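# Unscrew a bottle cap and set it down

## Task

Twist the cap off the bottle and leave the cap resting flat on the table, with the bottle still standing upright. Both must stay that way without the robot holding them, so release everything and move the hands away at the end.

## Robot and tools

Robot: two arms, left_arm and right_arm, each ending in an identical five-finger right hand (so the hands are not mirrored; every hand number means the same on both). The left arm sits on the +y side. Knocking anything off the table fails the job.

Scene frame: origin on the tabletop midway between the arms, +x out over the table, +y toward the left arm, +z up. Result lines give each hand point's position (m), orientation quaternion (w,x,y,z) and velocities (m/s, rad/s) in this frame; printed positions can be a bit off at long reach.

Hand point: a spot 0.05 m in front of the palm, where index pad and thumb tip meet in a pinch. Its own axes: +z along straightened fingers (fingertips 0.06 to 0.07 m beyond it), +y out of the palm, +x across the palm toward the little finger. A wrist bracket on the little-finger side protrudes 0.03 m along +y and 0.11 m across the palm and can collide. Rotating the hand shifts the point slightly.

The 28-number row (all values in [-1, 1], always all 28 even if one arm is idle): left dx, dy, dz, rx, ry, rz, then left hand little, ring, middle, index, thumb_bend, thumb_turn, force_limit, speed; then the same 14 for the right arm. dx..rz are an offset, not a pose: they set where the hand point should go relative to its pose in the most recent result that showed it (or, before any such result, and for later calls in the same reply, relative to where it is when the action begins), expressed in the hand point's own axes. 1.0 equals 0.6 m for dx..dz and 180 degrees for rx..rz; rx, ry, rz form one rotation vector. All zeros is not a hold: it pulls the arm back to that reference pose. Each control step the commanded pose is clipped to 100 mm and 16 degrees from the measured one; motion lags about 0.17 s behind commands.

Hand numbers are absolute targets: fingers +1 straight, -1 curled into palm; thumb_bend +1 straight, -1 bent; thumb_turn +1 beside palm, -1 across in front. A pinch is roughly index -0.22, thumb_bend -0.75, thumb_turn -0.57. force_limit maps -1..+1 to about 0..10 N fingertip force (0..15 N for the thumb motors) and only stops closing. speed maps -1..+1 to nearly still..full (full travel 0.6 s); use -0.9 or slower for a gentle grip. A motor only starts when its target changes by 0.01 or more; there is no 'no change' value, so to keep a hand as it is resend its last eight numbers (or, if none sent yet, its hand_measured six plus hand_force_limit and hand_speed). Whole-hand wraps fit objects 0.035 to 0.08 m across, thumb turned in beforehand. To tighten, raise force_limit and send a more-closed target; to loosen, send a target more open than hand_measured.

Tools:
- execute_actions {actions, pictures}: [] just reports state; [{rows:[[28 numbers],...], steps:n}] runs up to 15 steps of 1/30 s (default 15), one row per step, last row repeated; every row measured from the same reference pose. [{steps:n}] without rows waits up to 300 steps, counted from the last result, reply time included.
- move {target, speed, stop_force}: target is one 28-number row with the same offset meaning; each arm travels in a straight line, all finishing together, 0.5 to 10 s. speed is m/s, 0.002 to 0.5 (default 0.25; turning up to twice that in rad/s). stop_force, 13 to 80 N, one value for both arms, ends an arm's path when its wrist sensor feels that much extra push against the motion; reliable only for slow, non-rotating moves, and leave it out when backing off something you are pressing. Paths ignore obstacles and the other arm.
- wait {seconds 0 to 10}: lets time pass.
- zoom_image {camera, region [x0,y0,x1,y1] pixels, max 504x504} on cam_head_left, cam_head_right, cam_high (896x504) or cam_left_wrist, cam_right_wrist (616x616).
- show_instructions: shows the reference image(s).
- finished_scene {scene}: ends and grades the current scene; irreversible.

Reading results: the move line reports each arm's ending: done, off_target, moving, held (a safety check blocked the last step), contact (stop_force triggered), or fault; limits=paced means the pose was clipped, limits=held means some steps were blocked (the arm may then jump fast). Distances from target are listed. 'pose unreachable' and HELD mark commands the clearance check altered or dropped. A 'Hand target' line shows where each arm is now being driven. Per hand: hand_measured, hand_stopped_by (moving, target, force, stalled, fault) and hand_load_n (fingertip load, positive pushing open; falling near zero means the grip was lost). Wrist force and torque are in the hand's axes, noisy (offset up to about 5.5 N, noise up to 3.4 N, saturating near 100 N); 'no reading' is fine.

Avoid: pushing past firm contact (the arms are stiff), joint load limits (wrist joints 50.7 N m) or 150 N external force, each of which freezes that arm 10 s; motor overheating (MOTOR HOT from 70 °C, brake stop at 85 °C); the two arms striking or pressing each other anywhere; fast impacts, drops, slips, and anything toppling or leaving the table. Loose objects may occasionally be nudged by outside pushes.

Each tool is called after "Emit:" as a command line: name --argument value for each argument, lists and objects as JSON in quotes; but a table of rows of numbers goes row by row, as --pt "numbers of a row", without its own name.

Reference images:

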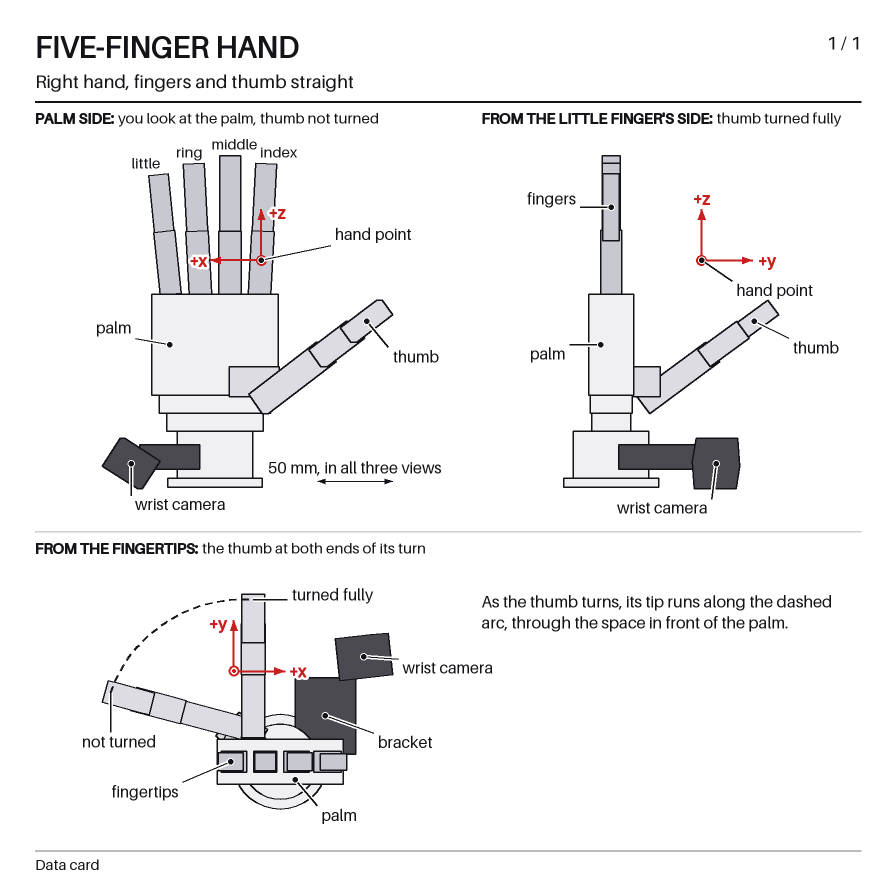

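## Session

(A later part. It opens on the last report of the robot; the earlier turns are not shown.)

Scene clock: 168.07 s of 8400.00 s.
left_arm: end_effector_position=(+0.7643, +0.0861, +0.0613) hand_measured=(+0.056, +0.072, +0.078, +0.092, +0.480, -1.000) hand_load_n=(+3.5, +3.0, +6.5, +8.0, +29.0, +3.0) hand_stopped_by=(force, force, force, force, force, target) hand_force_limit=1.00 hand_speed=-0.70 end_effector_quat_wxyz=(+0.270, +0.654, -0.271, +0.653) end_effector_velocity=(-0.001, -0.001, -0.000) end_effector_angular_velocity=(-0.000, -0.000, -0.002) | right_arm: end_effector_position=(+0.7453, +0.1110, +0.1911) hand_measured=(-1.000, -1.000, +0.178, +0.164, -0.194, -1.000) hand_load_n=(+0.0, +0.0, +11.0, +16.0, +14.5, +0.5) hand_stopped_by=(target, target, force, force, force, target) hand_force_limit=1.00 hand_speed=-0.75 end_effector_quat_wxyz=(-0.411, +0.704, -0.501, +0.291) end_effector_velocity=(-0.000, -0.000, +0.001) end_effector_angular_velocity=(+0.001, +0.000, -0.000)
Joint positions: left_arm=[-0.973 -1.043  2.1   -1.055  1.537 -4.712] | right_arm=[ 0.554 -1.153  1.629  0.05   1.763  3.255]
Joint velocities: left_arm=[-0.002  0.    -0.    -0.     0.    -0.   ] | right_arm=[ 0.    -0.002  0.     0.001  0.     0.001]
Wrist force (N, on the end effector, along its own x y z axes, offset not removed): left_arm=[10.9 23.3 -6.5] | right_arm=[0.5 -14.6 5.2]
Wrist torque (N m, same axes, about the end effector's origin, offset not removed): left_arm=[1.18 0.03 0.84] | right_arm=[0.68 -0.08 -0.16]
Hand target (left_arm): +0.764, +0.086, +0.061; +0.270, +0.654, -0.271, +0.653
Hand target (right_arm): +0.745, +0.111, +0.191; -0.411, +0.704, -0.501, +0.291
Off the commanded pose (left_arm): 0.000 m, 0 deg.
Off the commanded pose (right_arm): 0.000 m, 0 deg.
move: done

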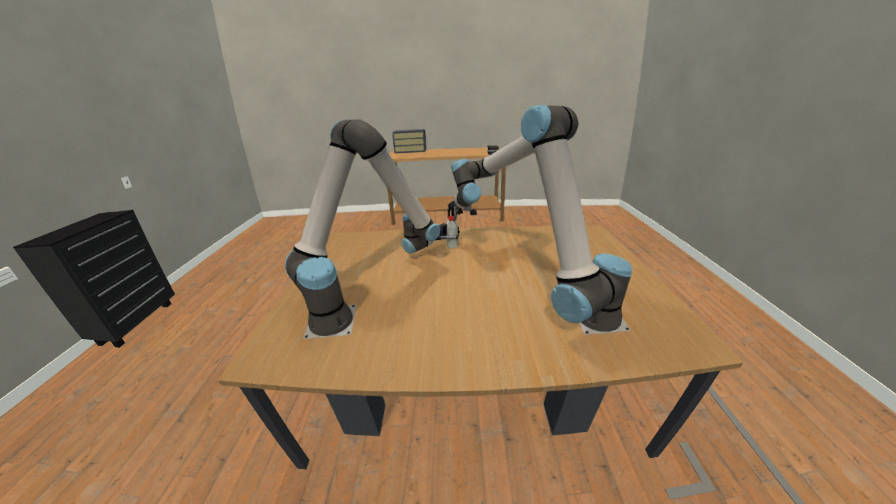

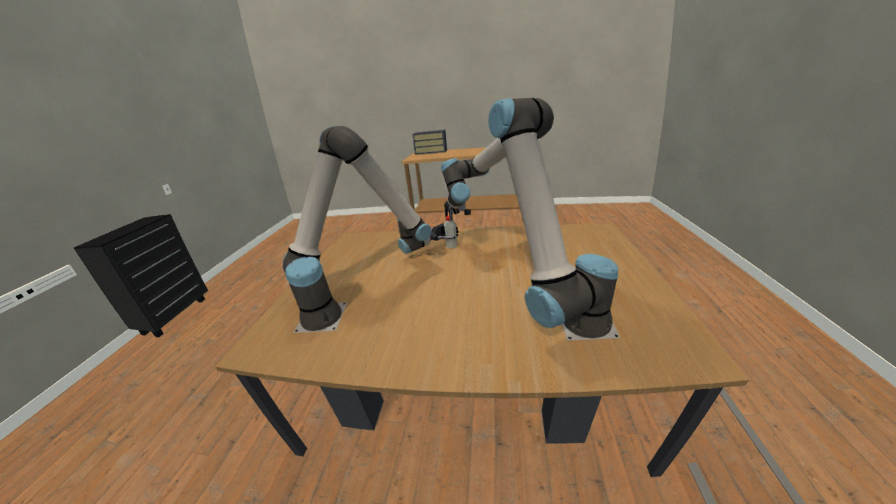

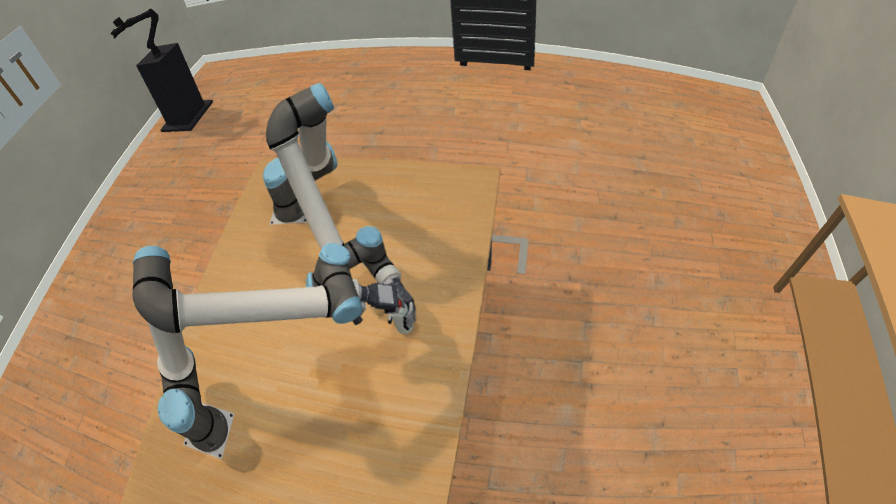

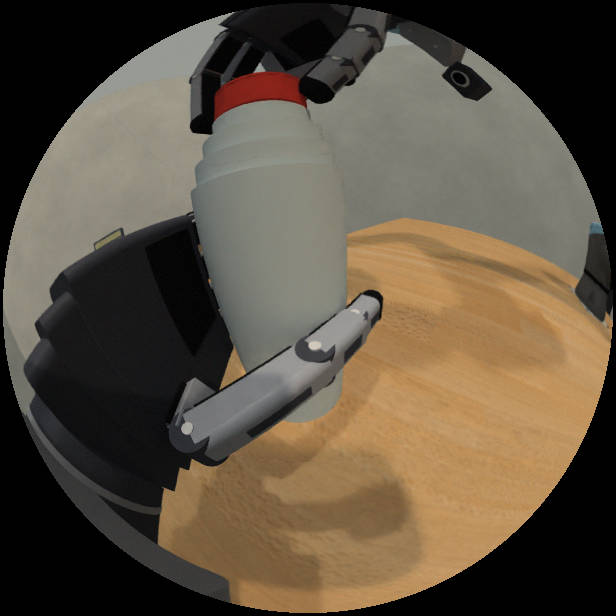

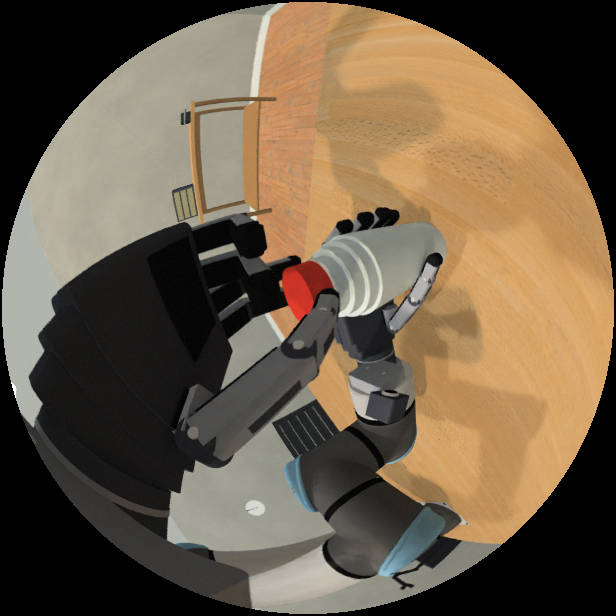

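Emit:
move --target '[0,0,0,0,0,0,-1,-1,-1,-1,-1,-1,1,-0.7,0.0118,0.0011,-0.0034,0,-0.218,-0.1225,-1,-1,-0.5,-0.5,-1,-1,1,-0.75]' --speed 0.2

Emit:
move --target '[0,0,0,0,0,0,-1,-1,-1,-1,-1,-1,1,-0.7,0.0118,0.0028,-0.0063,0,-0.218,-0.1225,-1,-1,-0.5,-0.5,-1,-1,1,-0.75]' --speed 0.2

Emit:
zoom_image --camera "cam_left_wrist" --region '[160, 10, 380, 190]'

Scene clock: 182.07 s of 8400.00 s.
left_arm: end_effector_position=(+0.7643, +0.0861, +0.0613) hand_measured=(+0.056, +0.072, +0.078, +0.092, +0.480, -1.000) hand_load_n=(+6.0, +6.0, +9.5, +10.0, +26.0, +2.0) hand_stopped_by=(force, force, force, force, force, target) hand_force_limit=1.00 hand_speed=-0.70 end_effector_quat_wxyz=(+0.270, +0.654, -0.271, +0.653) end_effector_velocity=(-0.001, -0.001, -0.000) end_effector_angular_velocity=(-0.001, +0.001, -0.002) | right_arm: end_effector_position=(+0.7455, +0.1035, +0.1916) hand_measured=(-1.000, -1.000, +0.178, +0.164, -0.192, -1.000) hand_load_n=(+0.0, +0.0, +6.5, +12.0, +16.0, +3.5) hand_stopped_by=(target, target, force, force, force, target) hand_force_limit=1.00 hand_speed=-0.75 end_effector_quat_wxyz=(-0.492, +0.841, -0.195, +0.112) end_effector_velocity=(+0.000, +0.000, -0.000) end_effector_angular_velocity=(-0.002, +0.002, +0.014)
Joint positions: left_arm=[-0.973 -1.043  2.1   -1.055  1.537 -4.712] | right_arm=[ 0.342 -1.089  1.55   0.205  0.915  2.699]
Joint velocities: left_arm=[-0.001  0.001 -0.001  0.     0.001 -0.002] | right_arm=[-0.002  0.006 -0.008  0.013 -0.013 -0.014]
Wrist force (N, on the end effector, along its own x y z axes, offset not removed): left_arm=[3.8 -4.6 1.7] | right_arm=[-3.8 -2.6 -5.9]
Wrist torque (N m, same axes, about the end effector's origin, offset not removed): left_arm=[0.48 -0.61 0.04] | right_arm=[-0.13 0.32 -0.19]
Hand target (left_arm): +0.764, +0.086, +0.061; +0.270, +0.654, -0.271, +0.653
Hand target (right_arm): +0.746, +0.104, +0.192; -0.492, +0.841, -0.194, +0.111
Off the commanded pose (left_arm): 0.000 m, 0 deg.
Off the commanded pose (right_arm): 0.000 m, 0 deg.
After step 90, 8.50 s passed at rest.
move: done

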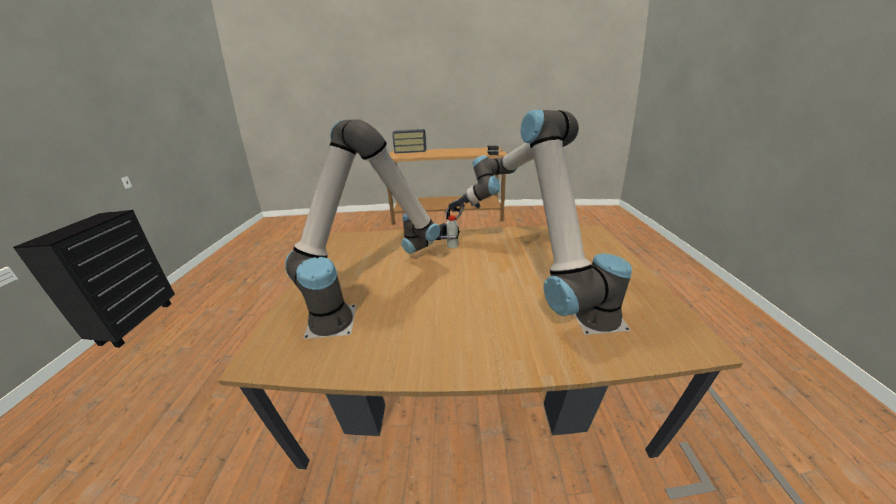

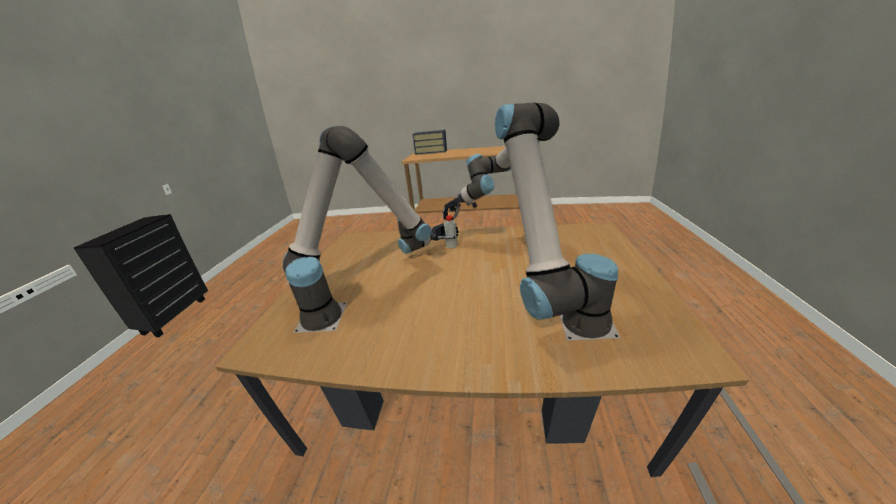

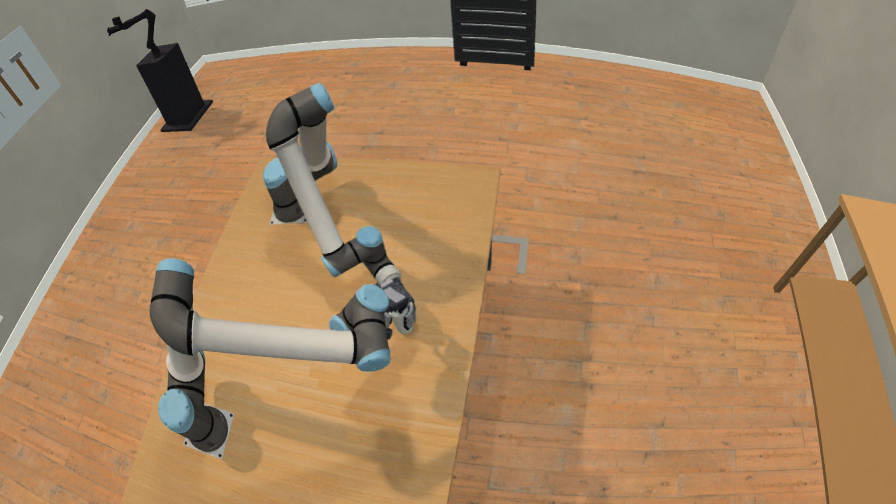

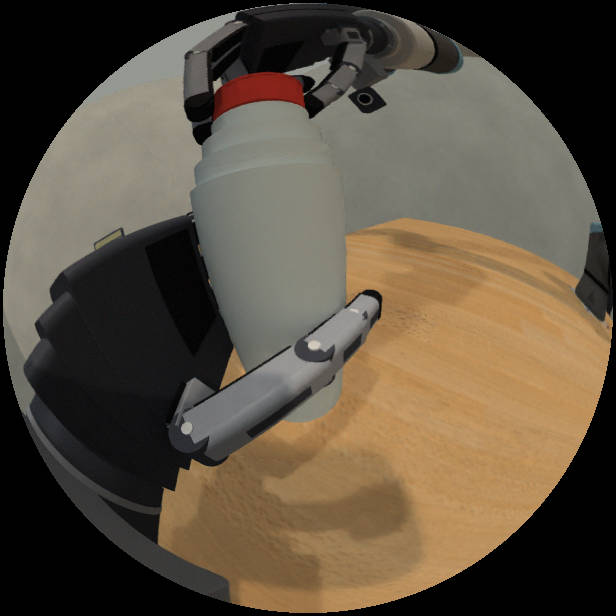

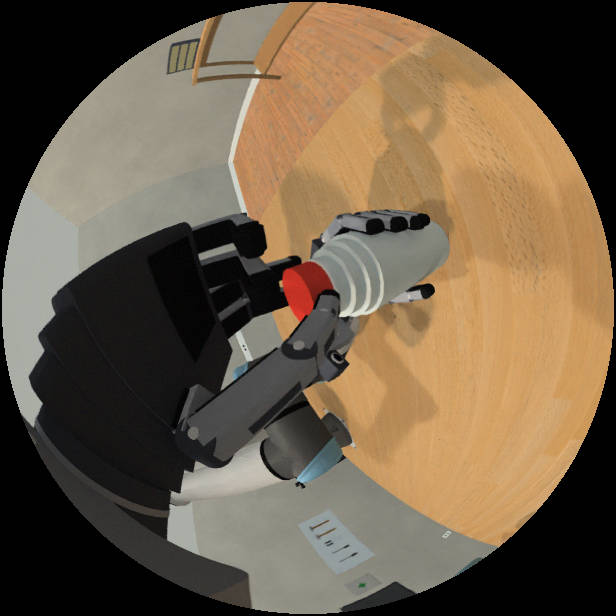

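Scene clock: 184.63 s of 8400.00 s.
left_arm: end_effector_position=(+0.7643, +0.0861, +0.0613) hand_measured=(+0.056, +0.072, +0.078, +0.092, +0.480, -1.000) hand_load_n=(+5.5, +5.5, +9.5, +10.0, +25.5, +2.5) hand_stopped_by=(force, force, force, force, force, target) hand_force_limit=1.00 hand_speed=-0.70 end_effector_quat_wxyz=(+0.270, +0.654, -0.271, +0.653) end_effector_velocity=(-0.000, -0.000, +0.001) end_effector_angular_velocity=(-0.001, -0.000, -0.000) | right_arm: end_effector_position=(+0.7503, +0.0968, +0.1922) hand_measured=(-1.000, -1.000, +0.178, +0.164, -0.192, -1.000) hand_load_n=(+0.0, +0.0, +7.0, +15.0, +14.0, +2.5) hand_stopped_by=(target, target, force, force, force, target) hand_force_limit=1.00 hand_speed=-0.75 end_effector_quat_wxyz=(-0.499, +0.851, +0.141, -0.084) end_effector_velocity=(-0.000, -0.000, +0.001) end_effector_angular_velocity=(-0.002, +0.002, +0.017)
Joint positions: left_arm=[-0.973 -1.043  2.1   -1.055  1.537 -4.712] | right_arm=[ 0.287 -0.723  1.118  1.248  0.511  1.492]
Joint velocities: left_arm=[ 0.    -0.001  0.     0.     0.001 -0.   ] | right_arm=[ 0.001  0.008 -0.009  0.033  0.002 -0.034]
Wrist force (N, on the end effector, along its own x y z axes, offset not removed): left_arm=[3.3 4.1 5.1] | right_arm=[-1.0 -3.0 2.4]
Wrist torque (N m, same axes, about the end effector's origin, offset not removed): left_arm=[0.71 -0.66 0.54] | right_arm=[-0.52 0.23 -0.11]
Hand target (left_arm): +0.764, +0.086, +0.061; +0.270, +0.654, -0.271, +0.653
Hand target (right_arm): +0.750, +0.097, +0.192; -0.499, +0.851, +0.141, -0.085
Off the commanded pose (left_arm): 0.000 m, 0 deg.
Off the commanded pose (right_arm): 0.000 m, 0 deg.
move: done

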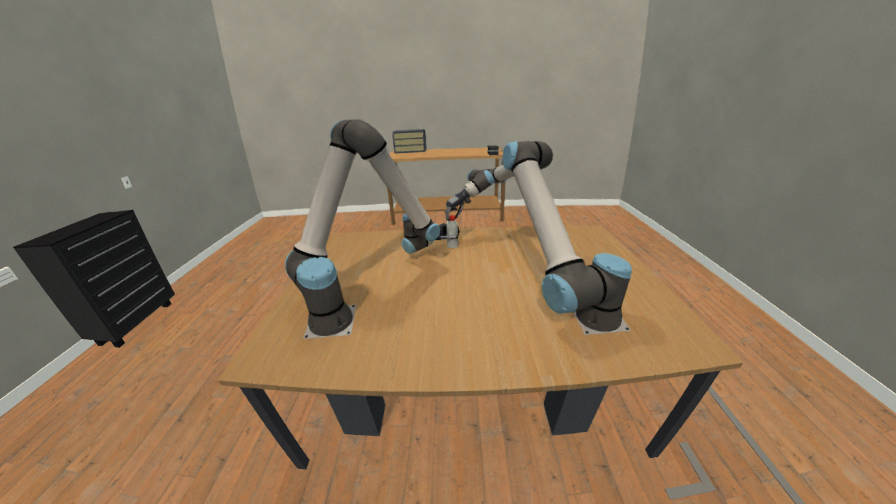

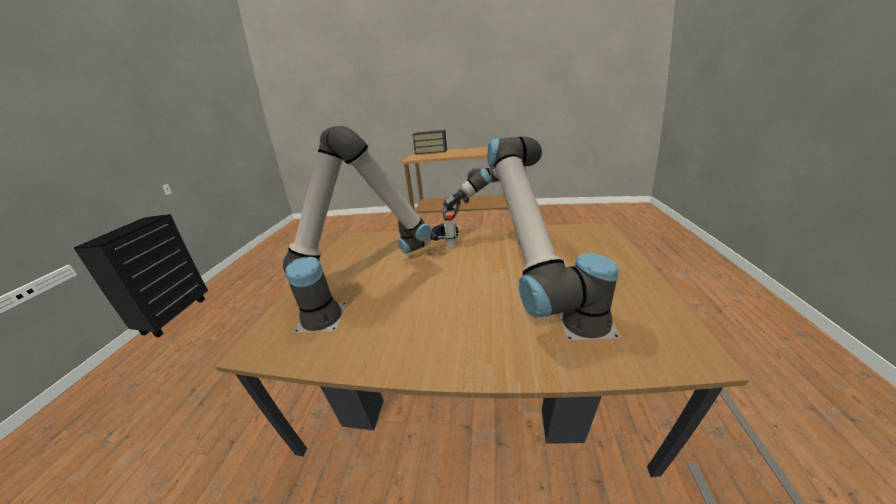

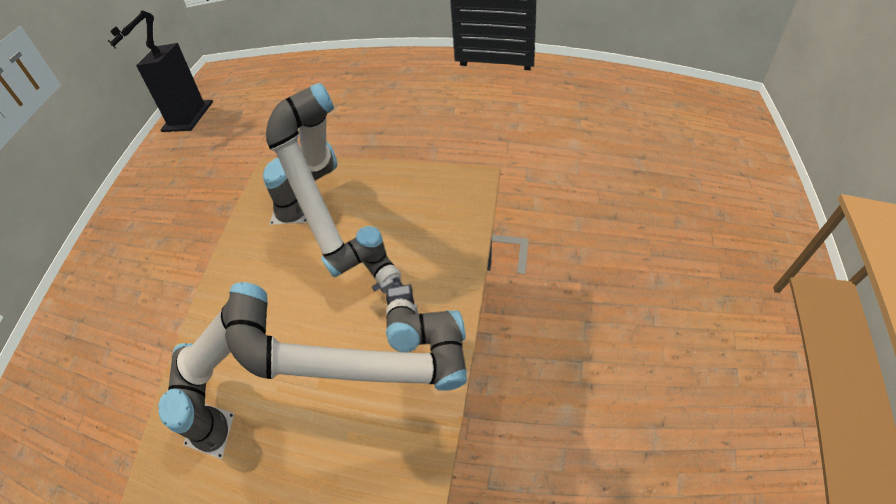

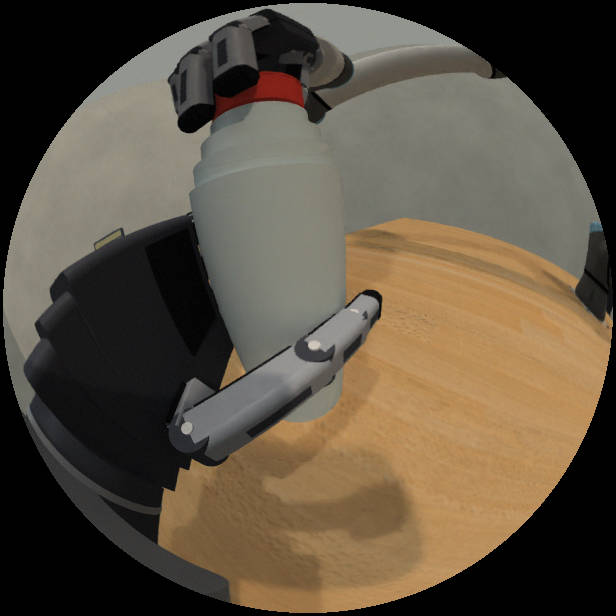

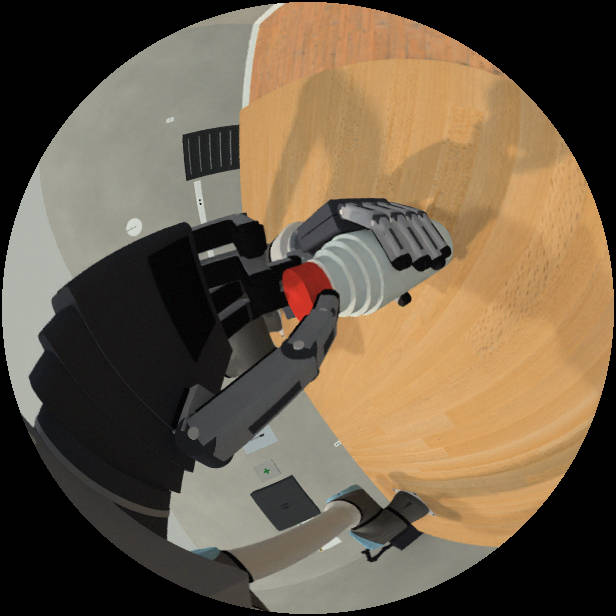

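Region (160, 10, 380, 190) of cam_left_wrist's 616x616 image, scaled by 2.291, with more detail than that image has; it fills the top 412 rows of this view, and the rest is white.

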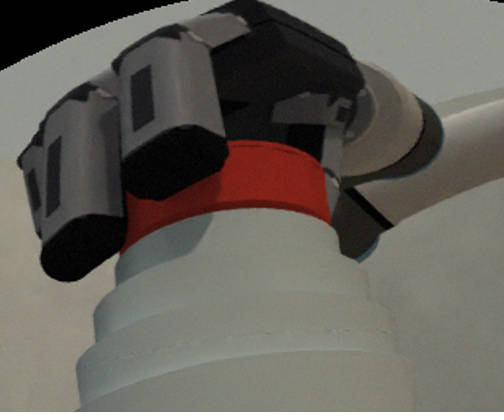

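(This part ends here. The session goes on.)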